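## Task

Take the black plate sitting in work nest N4, with no lid on it, and set it in the drawer of cooler CD so it lies flat within the locators of one of the places there, its long side running across the drawer; then close the drawer completely (CD's lamp stays on until it is closed). CD's housing may move no more than about a finger's width from its start and must not be rotated or tipped. Apart from the bins, all other items on the bench must finish where they began. Anything held in place only by the robot at the end does not count. Finish by releasing and moving the gripper away.

## Robot and tools

Robot: one xArm5, a five-joint arm ending in a two-finger gripper. Joints from the base out are waist, shoulder, elbow, wrist pitch and wrist roll. The three middle joints all bend in a single vertical plane through the waist axis, so the fingers can only point within that plane; the hand tilts toward or away from the base but never sideways. Because of this, a straight path that holds a tilted orientation often ends held or off_target. Cooler CD is loose on the bench, so pushing it can shift it.

Frames: the scene frame has its origin on the table top directly under the arm base, +z up, +y to the left when looking along +x. Result lines report end_effector_position (metres) and end_effector_quat_wxyz in this frame, plus velocities in m/s and rad/s. The reported position may be off, more so at long reach. end_effector_position sits between the pads when closed, roughly 2 cm behind the fingertips; closing pushes the tips about 10 mm further along +z. Gripper axes: fingers point along its +z, open and close along its y.

execute_actions takes {"actions": [...]} holding at most one item. An empty list only reports state. An action item is {"rows": [[7 numbers], ...], "steps": n}, with 1 to 15 rows and steps up to 15 (default 15), each step lasting 1/30 s; row k drives step k, and the final row repeats if rows run out. A wait item is {"steps": n} with n up to 300, counted from the previous result, so your reply time eats into it. Optional "pictures": false omits images. A refused call sends nothing.

Row layout (one list for the single arm): [dx, dy, dz, rx, ry, rz, opening], each in [-1, 1]. dx..rz are offsets, not a pose: they are expressed in the gripper's own axes, measured from the gripper pose printed in the latest result that showed it (or from the actual pose at action start if no such result yet, or for the second and later calls in one reply). Each row is measured from that same base, not from the prior row. Scale: 1.0 = 0.6 m of translation or 180 degrees; rx, ry, rz form one rotation vector. opening is absolute: +1 fully open (84 mm), -1 closed. All-zero offsets are not a pause: they pull the hand back to the base pose. Each step the command is clipped to within 70 mm and 16 degrees of the measured pose, so far targets need several calls; check the reported pose and send the remainder.

move: {"target": [7 numbers as in a row, offsets from the same base], "speed": m/s from 0.002 to 0.5, default 0.25, turn rate capped at twice that in rad/s}. It follows a straight path lasting 0.5 to 10 s (cut off at 10 s), takes the shorter rotation, does not slow for obstacles, and sets opening at the start. Its result adds a "move:" line: done, off_target, moving, held or fault, with limits such as paced (pose clipped) or held (steps blocked; afterwards the arm may surge faster than speed), plus distance to target. Faster moves hit harder; aiming further past a contact presses harder.

wait: {"seconds": 0 to 10}, sends nothing new. zoom_image: {"camera": one of cam_head_left, cam_head_right, cam_high, cam_low, cam_wrist, "region": [x0, y0, x1, y1] pixels, at most 504x504}; all images are 896x504. read_manual gives only licence texts. finished_scene: {"scene": 1 or 2}, irreversible, grades the scene and starts the next task.

Result lines: "pose unreachable" means the clearance check altered or blocked the command; HELD marks steps where the row was not fully sent. "Hand target" is the pose the controller currently drives toward. grip_measured is the finger opening on the command scale; to keep hold, command an opening clearly below it (lower squeezes harder, about 24 N per pad max). Joint torques are offset and noisy readings of drive output.

Gripping: grasp plates only across their width on the body above the flange. Pressing a pad down over a base flange can wedge it so that opening will not free it.

Hazards: contact torque reaching a joint load limit (waist 44, shoulder 44, elbow 26.4, wrist pitch 17.6, wrist roll 17.6 N m, held weight included) causes a fault: the arm backs off, halts 10 s and drops the rest of the call. Holding loads heats motors; MOTOR HOT appears from 65 C and at 80 C an OVER-TEMPERATURE FAULT brakes the arm. Against a firm object the push keeps growing while short of target; zero offsets won't stop it, moving away will. Occasional tugs on a held part or nudges to loose objects can happen. Never let anything fall or get knocked off the table; avoid drops, slams and hard pushes, and keep CD from sliding or tipping while closing the drawer. Release and pull clear before finishing.

Each tool is called after "Request:" as a command line: name --argument value for each argument, lists and objects as JSON in quotes; but a table of rows of numbers goes row by row, as --pt "numbers of a row", without its own name.

## Session

Request:
execute_actions --actions '[]'

Scene clock: 0.00 s of 7200.00 s.
end_effector_position=(+0.5586, -0.2065, +0.3628) grip_measured=+1.00 end_effector_quat_wxyz=(+0.053, +0.956, -0.157, +0.242) end_effector_velocity=(-0.000, -0.000, -0.001) end_effector_angular_velocity=(+0.000, +0.001, -0.000)
Joint positions: [-0.375  0.026 -1.248  0.723 -0.031  0.084]
Joint velocities: [-0.     0.001  0.002 -0.001 -0.     0.   ]
Joint torques (N m, as the arm reports them, + toward a larger angle): no reading
Hand target: +0.559, -0.207, +0.363; +0.053, +0.956, -0.157, +0.242

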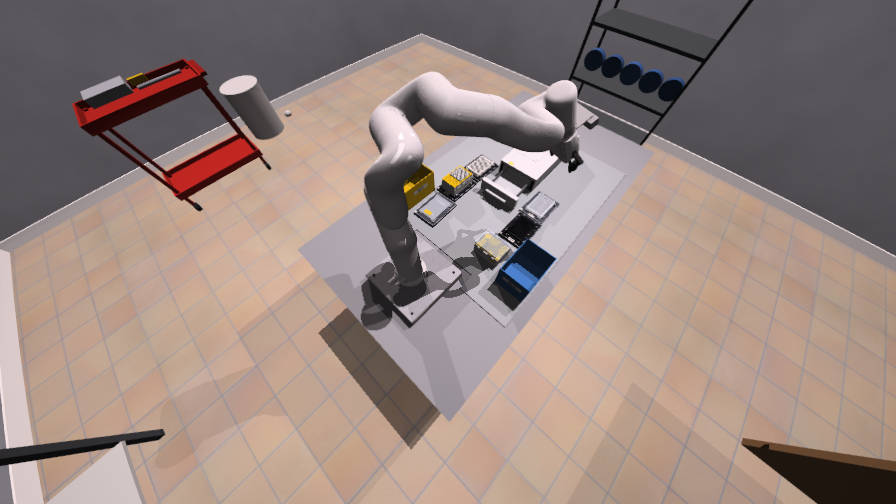

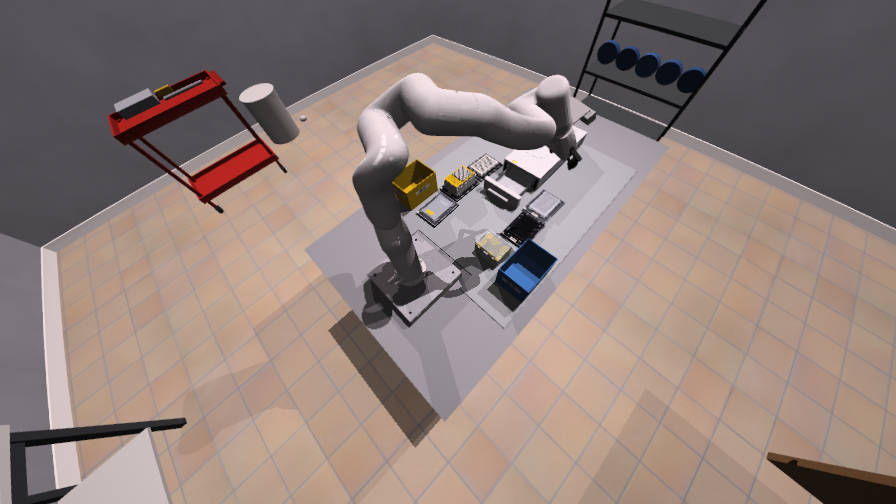

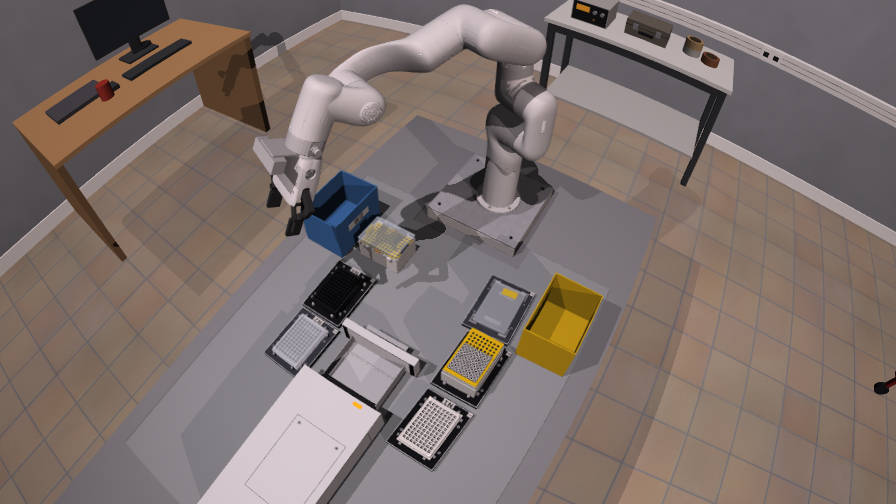

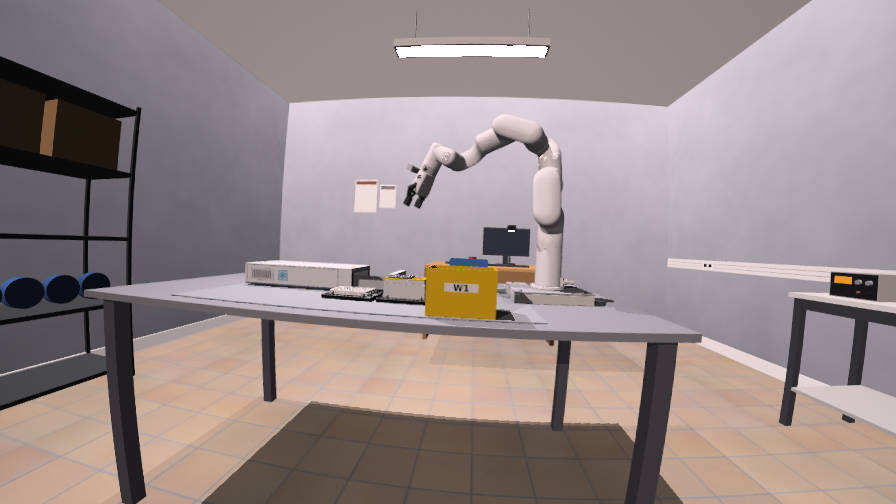

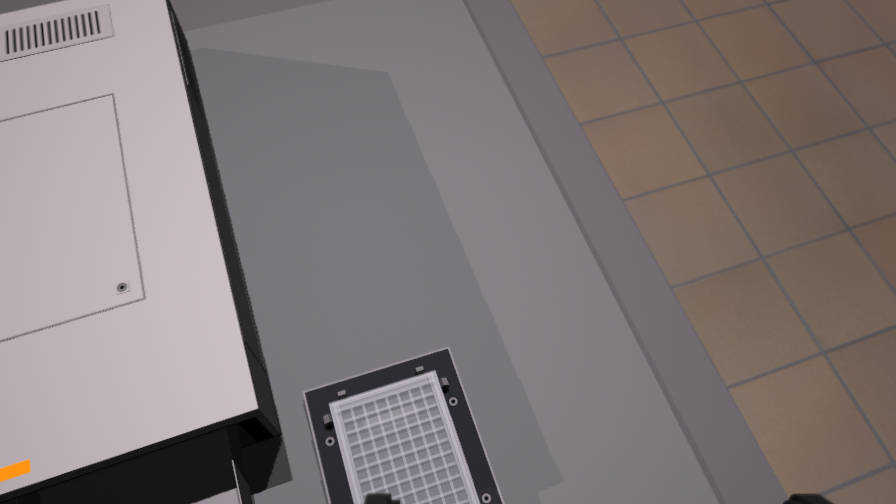

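Request:
move --target '[-0.1395,-0.2725,0.024,0.0342,-0.1564,-0.1015,-1]'

Scene clock: 7.27 s of 7200.00 s.
end_effector_position=(+0.5492, -0.0319, +0.3061) grip_measured=-1.00 end_effector_quat_wxyz=(+0.006, +1.000, -0.001, +0.001) end_effector_velocity=(-0.001, +0.003, -0.002) end_effector_angular_velocity=(+0.001, +0.013, +0.006)
Joint positions: [-0.078  0.249 -1.564  1.311 -0.062  0.   ]
Joint velocities: [ 0.006  0.009 -0.009  0.013  0.     0.   ]
Joint torques (N m, as the arm reports them, + toward a larger angle): [ -2.33 -23.47 -16.65  -1.8   -0.29]
Hand target: +0.549, -0.031, +0.306; +0.006, +1.000, -0.000, +0.000
Off the commanded pose: 0.001 m, 1 deg.
After step 90, 2.57 s passed at rest.
move: done

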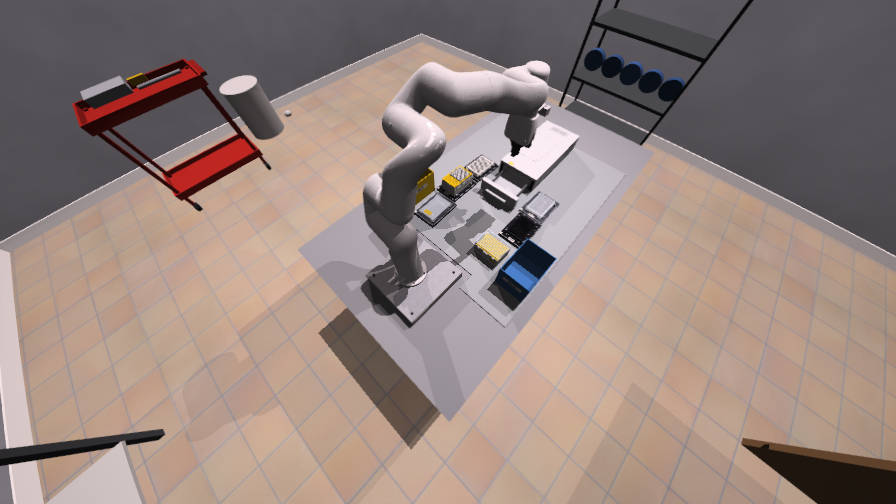

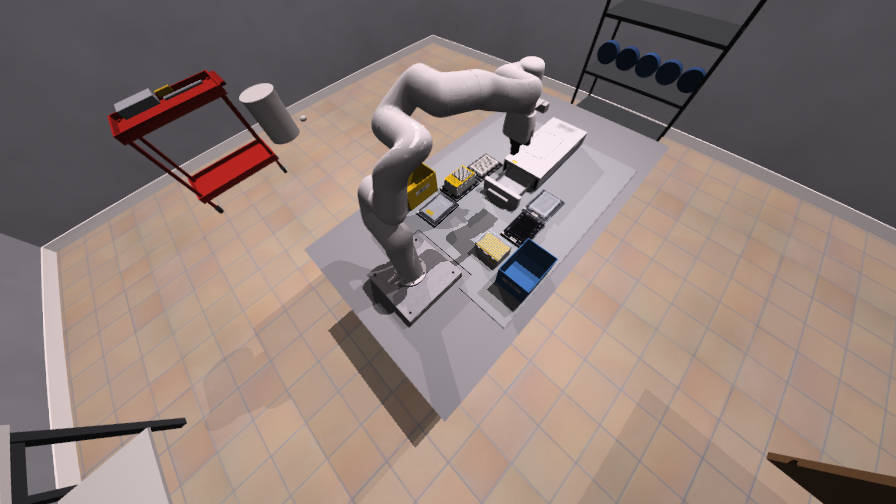

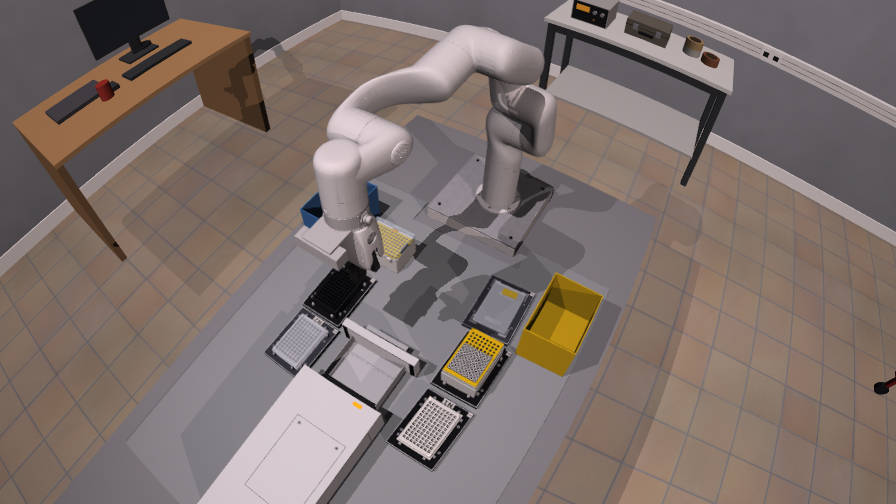

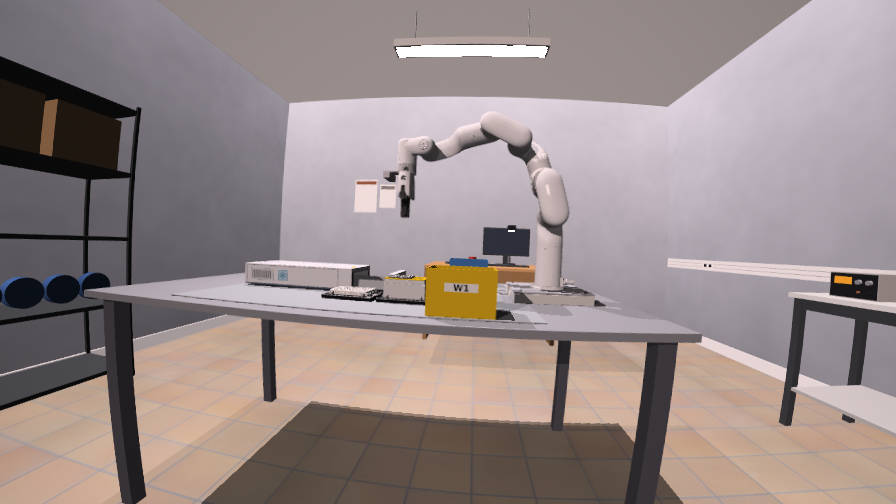

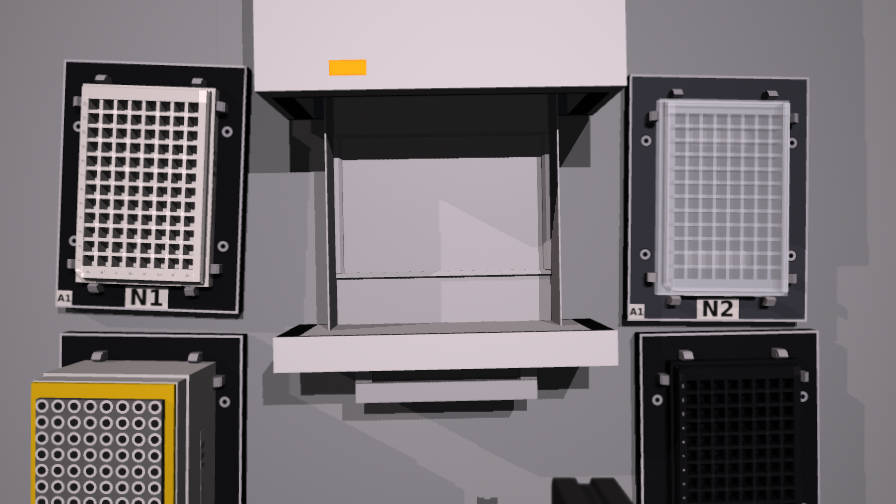

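Request:
move --target '[0.1,-0.058,0.3,0,0,0,-1]'

Request:
move --target '[0,0,0.105,0,0,0,-1]' --speed 0.1

Request:
move --target '[-0.123,0,0,0,0,0,-1]' --speed 0.04

Scene clock: 12.87 s of 7200.00 s.
end_effector_position=(+0.6092, +0.0006, +0.1261) grip_measured=-1.00 end_effector_quat_wxyz=(+0.006, +1.000, -0.001, +0.001) end_effector_velocity=(+0.001, +0.001, -0.002) end_effector_angular_velocity=(+0.000, +0.001, +0.002)
Joint positions: [-0.015  0.609 -1.573  0.96   0.001  0.   ]
Joint velocities: [ 0.002  0.007 -0.005 -0.     0.     0.   ]
Joint torques (N m, as the arm reports them, + toward a larger angle): [ -2.06 -27.89 -15.96  -1.79  -0.31]
Hand target: +0.609, +0.001, +0.126; +0.006, +1.000, -0.001, +0.001
Off the commanded pose: 0.000 m, 0 deg.
After step 90, 1.17 s passed at rest.
move: done

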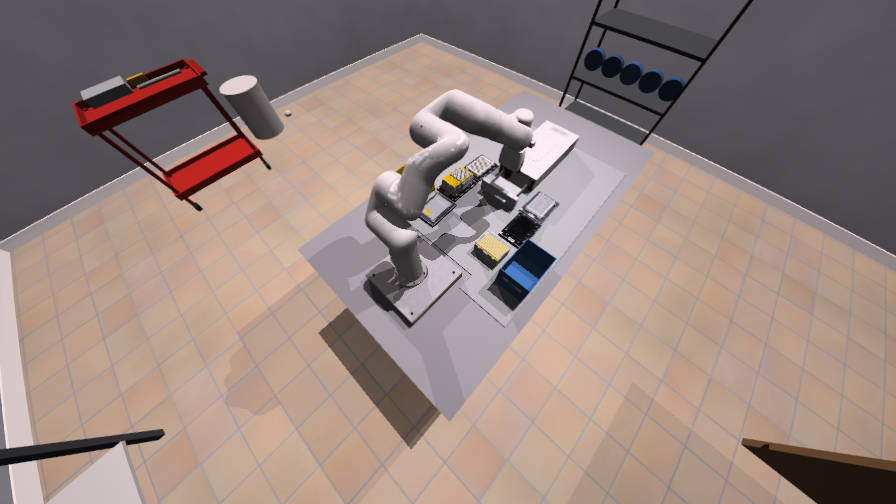

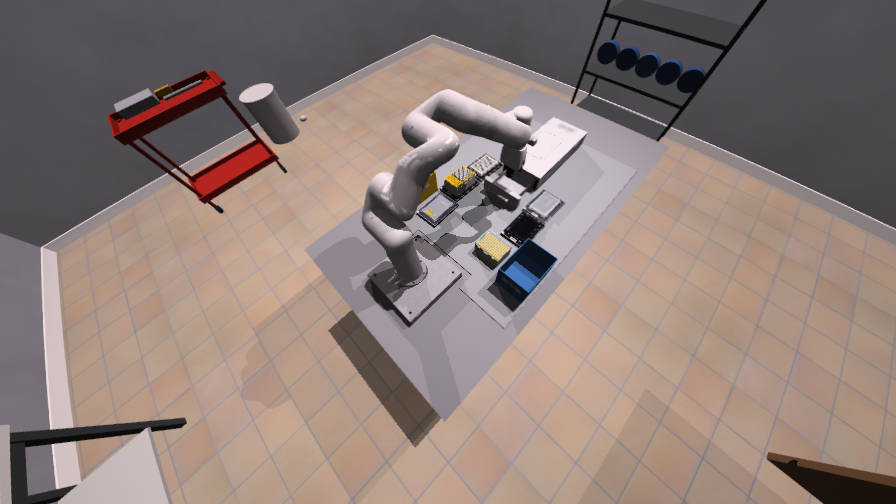

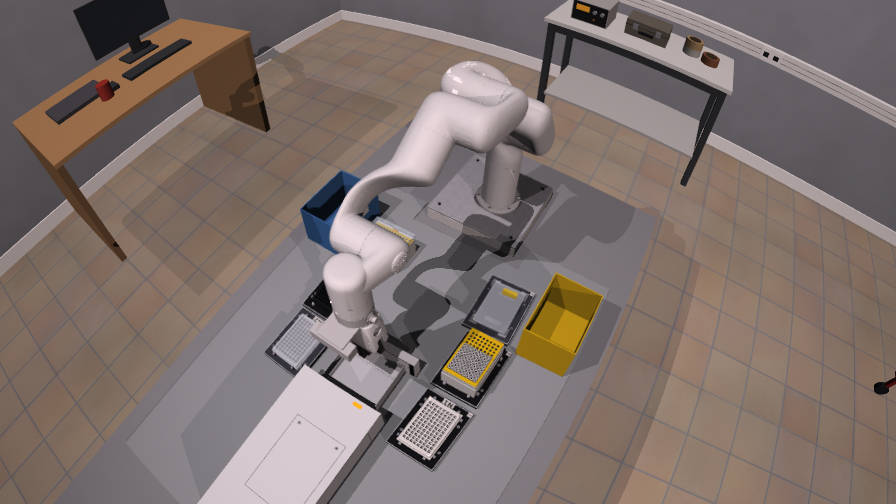

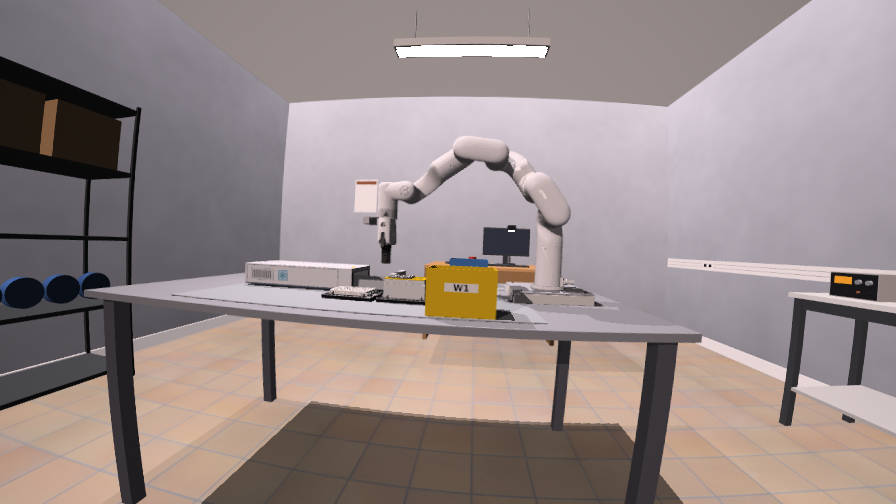

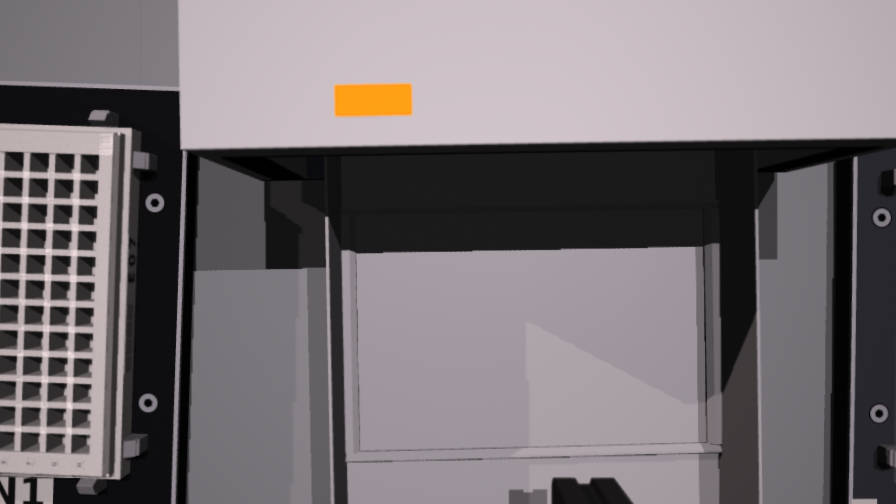

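Scene clock: 13.93 s of 7200.00 s.
end_effector_position=(+0.6095, -0.0001, +0.0639) grip_measured=-1.00 end_effector_quat_wxyz=(+0.006, +1.000, -0.001, +0.001) end_effector_velocity=(-0.001, +0.000, -0.005) end_effector_angular_velocity=(+0.000, +0.005, +0.000)
Joint positions: [-0.015  0.71  -1.547  0.832  0.001  0.   ]
Joint velocities: [ 0.     0.008  0.002 -0.005 -0.     0.   ]
Joint torques (N m, as the arm reports them, + toward a larger angle): [ -2.02 -28.46 -14.96  -1.94  -0.38]
Hand target: +0.609, -0.000, +0.063; +0.006, +1.000, -0.001, +0.001
Off the commanded pose: 0.001 m, 0 deg.
move: done

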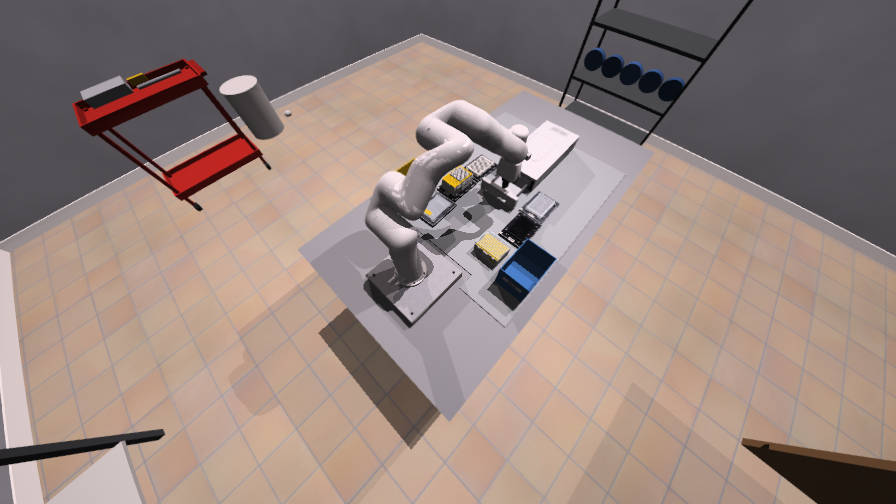

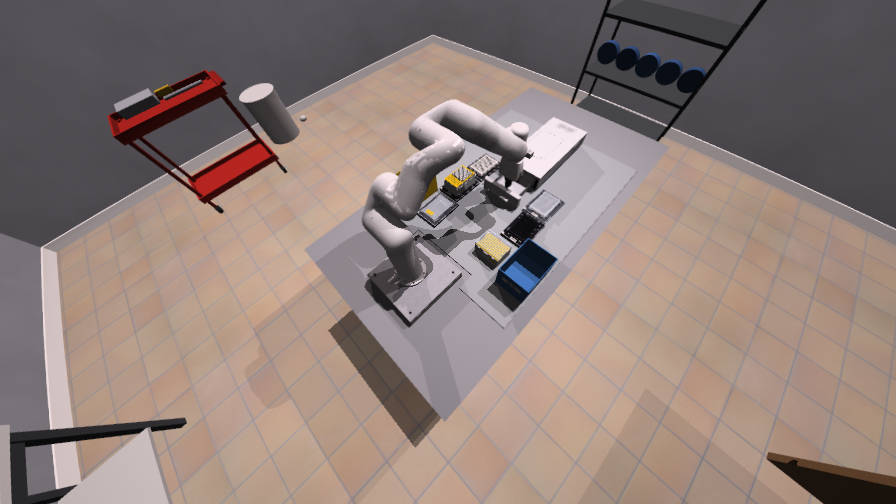

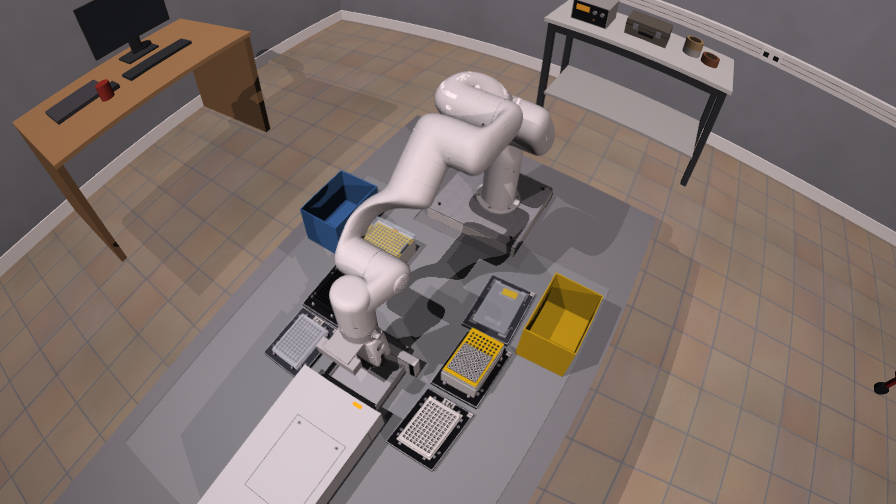

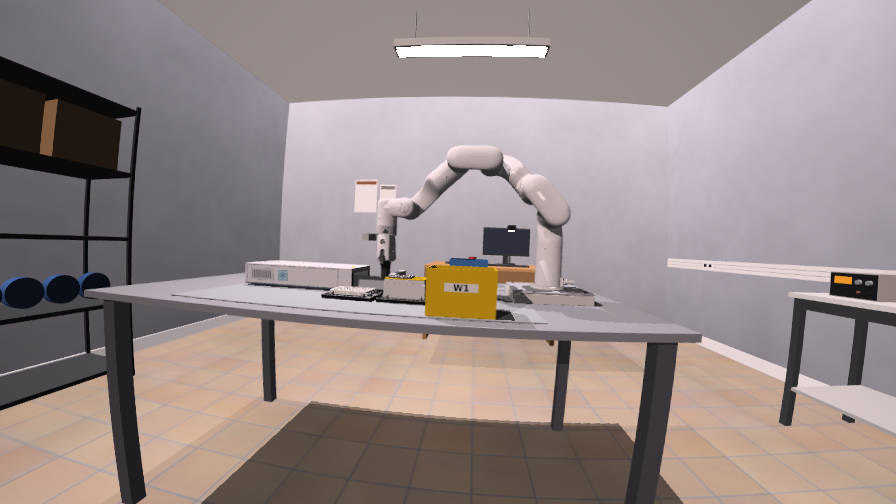

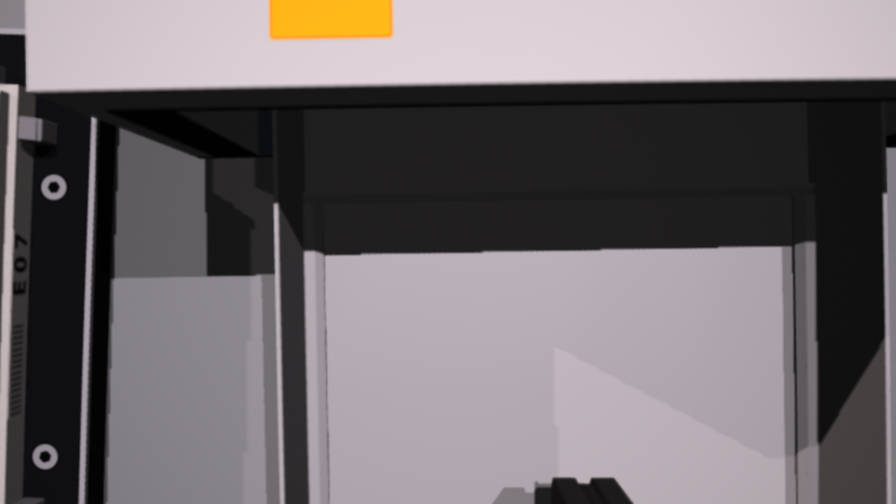

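Scene clock: 16.10 s of 7200.00 s.
end_effector_position=(+0.5359, +0.0002, +0.0638) grip_measured=-1.00 end_effector_quat_wxyz=(+0.006, +1.000, -0.001, +0.001) end_effector_velocity=(-0.002, -0.001, +0.000) end_effector_angular_velocity=(-0.000, -0.002, -0.001)
Joint positions: [-0.015  0.495 -1.179  0.68   0.001  0.   ]
Joint velocities: [-0.001 -0.007  0.012 -0.007  0.     0.   ]
Joint torques (N m, as the arm reports them, + toward a larger angle): [ -2.2  -24.42 -13.58  -1.74  -0.28]
Hand target: +0.536, +0.000, +0.064; +0.006, +1.000, -0.001, +0.001
Off the commanded pose: 0.000 m, 0 deg.
move: done

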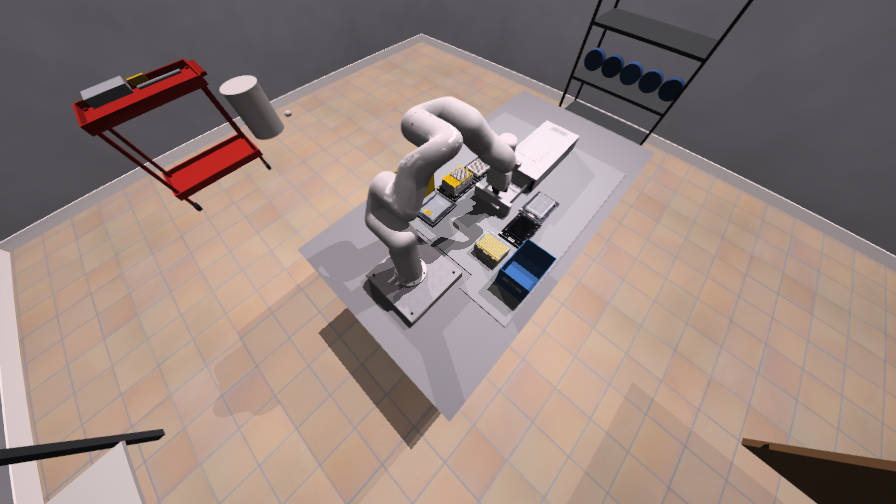

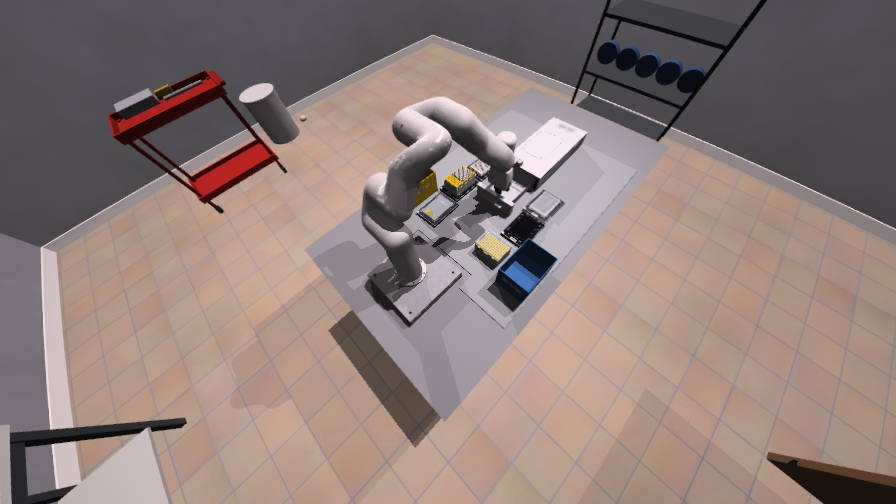

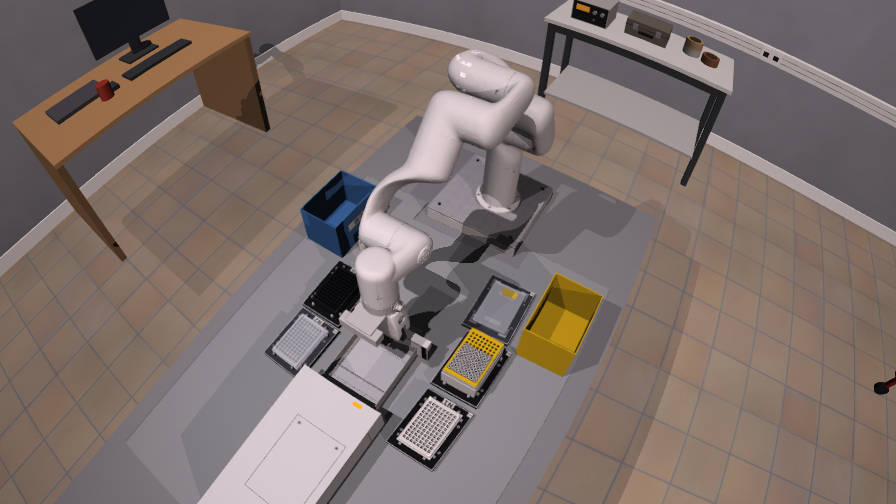

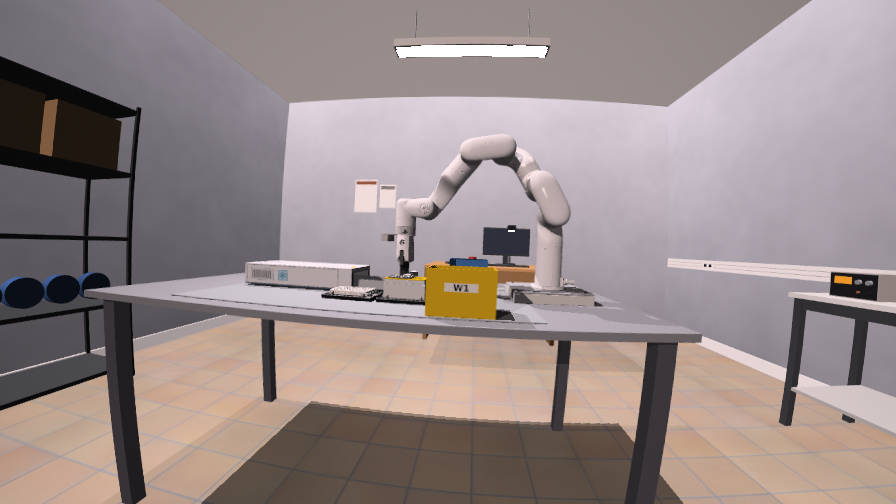

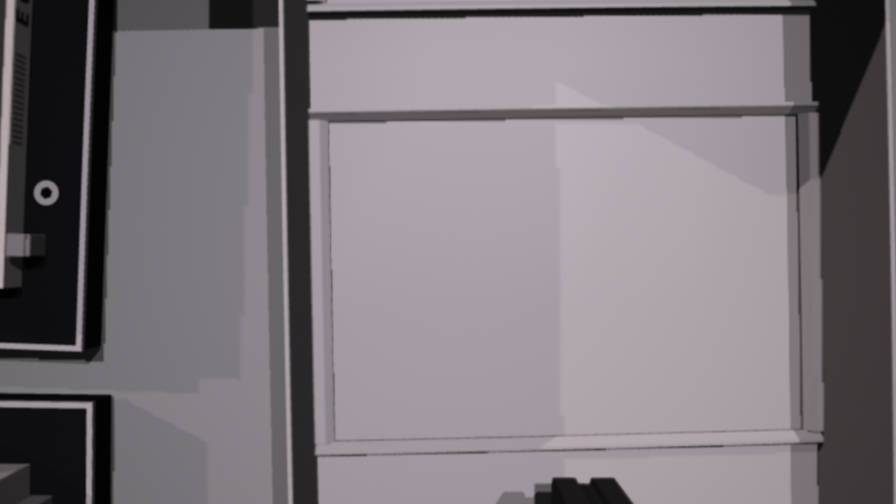

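Request:
execute_actions --actions '[]'

Scene clock: 26.03 s of 7200.00 s.
end_effector_position=(+0.5357, +0.0002, +0.0638) grip_measured=-1.00 end_effector_quat_wxyz=(+0.006, +1.000, -0.001, +0.001) end_effector_velocity=(-0.001, -0.000, -0.000) end_effector_angular_velocity=(+0.000, +0.001, -0.000)
Joint positions: [-0.015  0.494 -1.178  0.679  0.001  0.   ]
Joint velocities: [-0.     0.     0.001 -0.     0.     0.   ]
Joint torques (N m, as the arm reports them, + toward a larger angle): [ -2.08 -24.06 -13.43  -1.73  -0.29]
Hand target: +0.536, +0.000, +0.064; +0.006, +1.000, -0.001, +0.001
Off the commanded pose: 0.000 m, 0 deg.
Steps of this call (steps 1 to 90: nothing new was sent; then 6.93 s passed at rest). Readings (end_effector_position):
1: (+0.5359, +0.0002, +0.0638)
2: (+0.5358, +0.0002, +0.0638)
4: (+0.5358, +0.0002, +0.0638)
8: (+0.5357, +0.0002, +0.0638)
90: the state above

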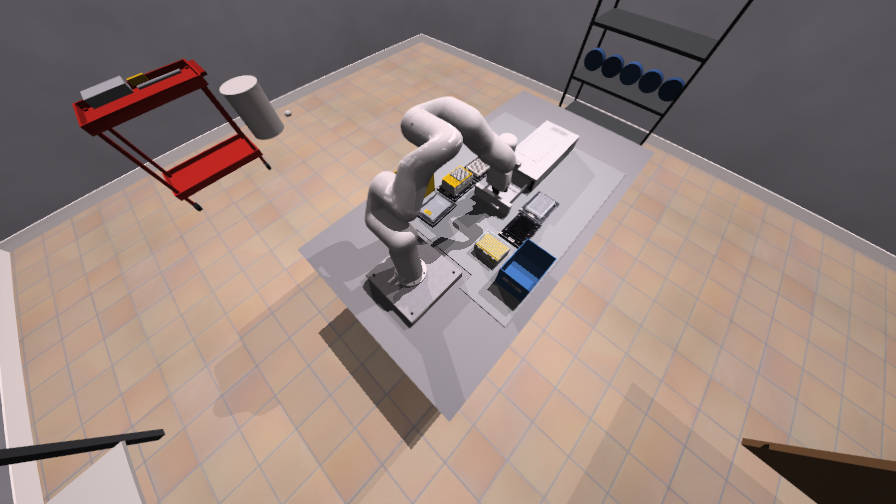

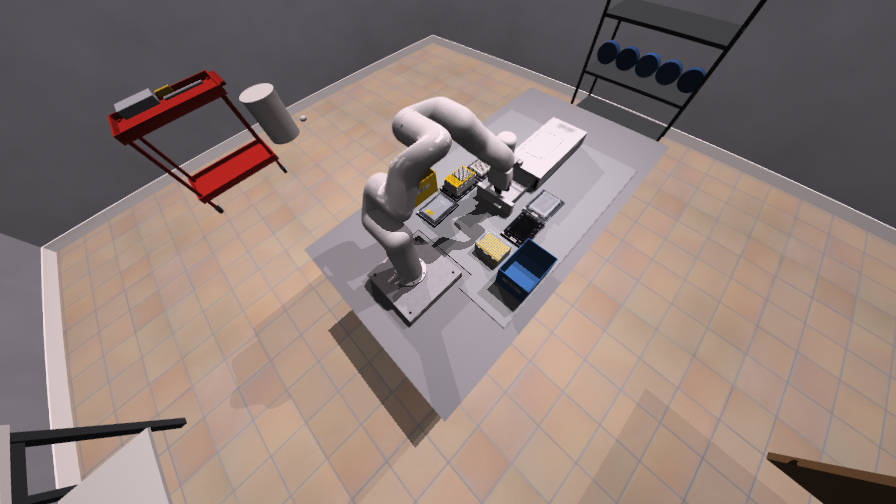

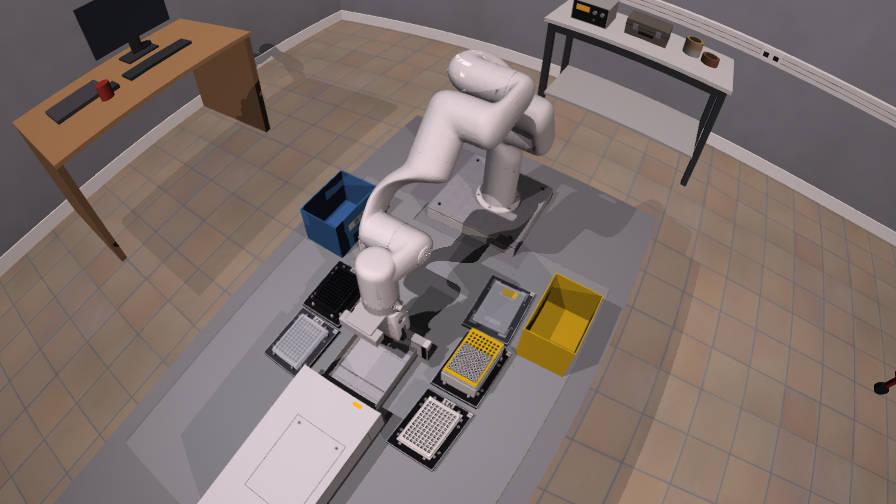

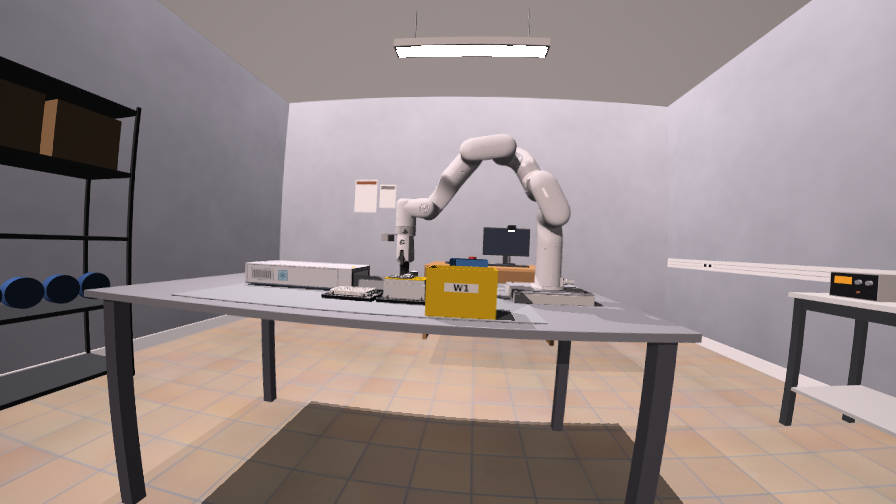

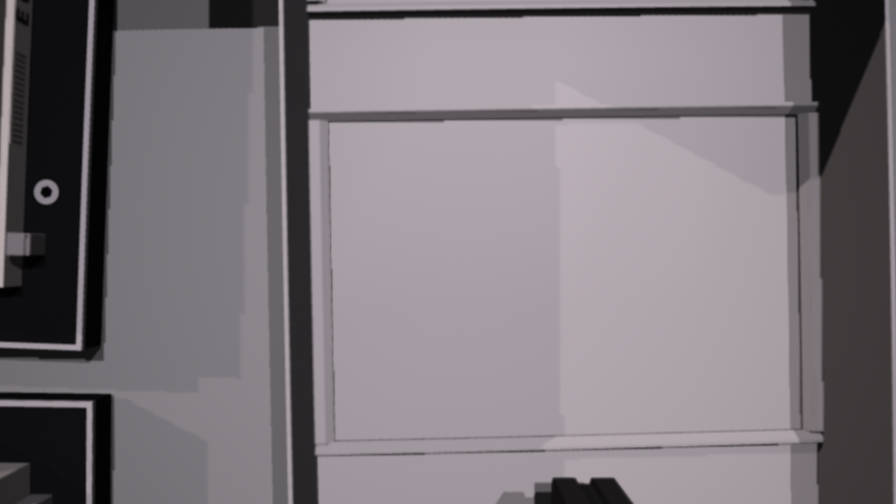

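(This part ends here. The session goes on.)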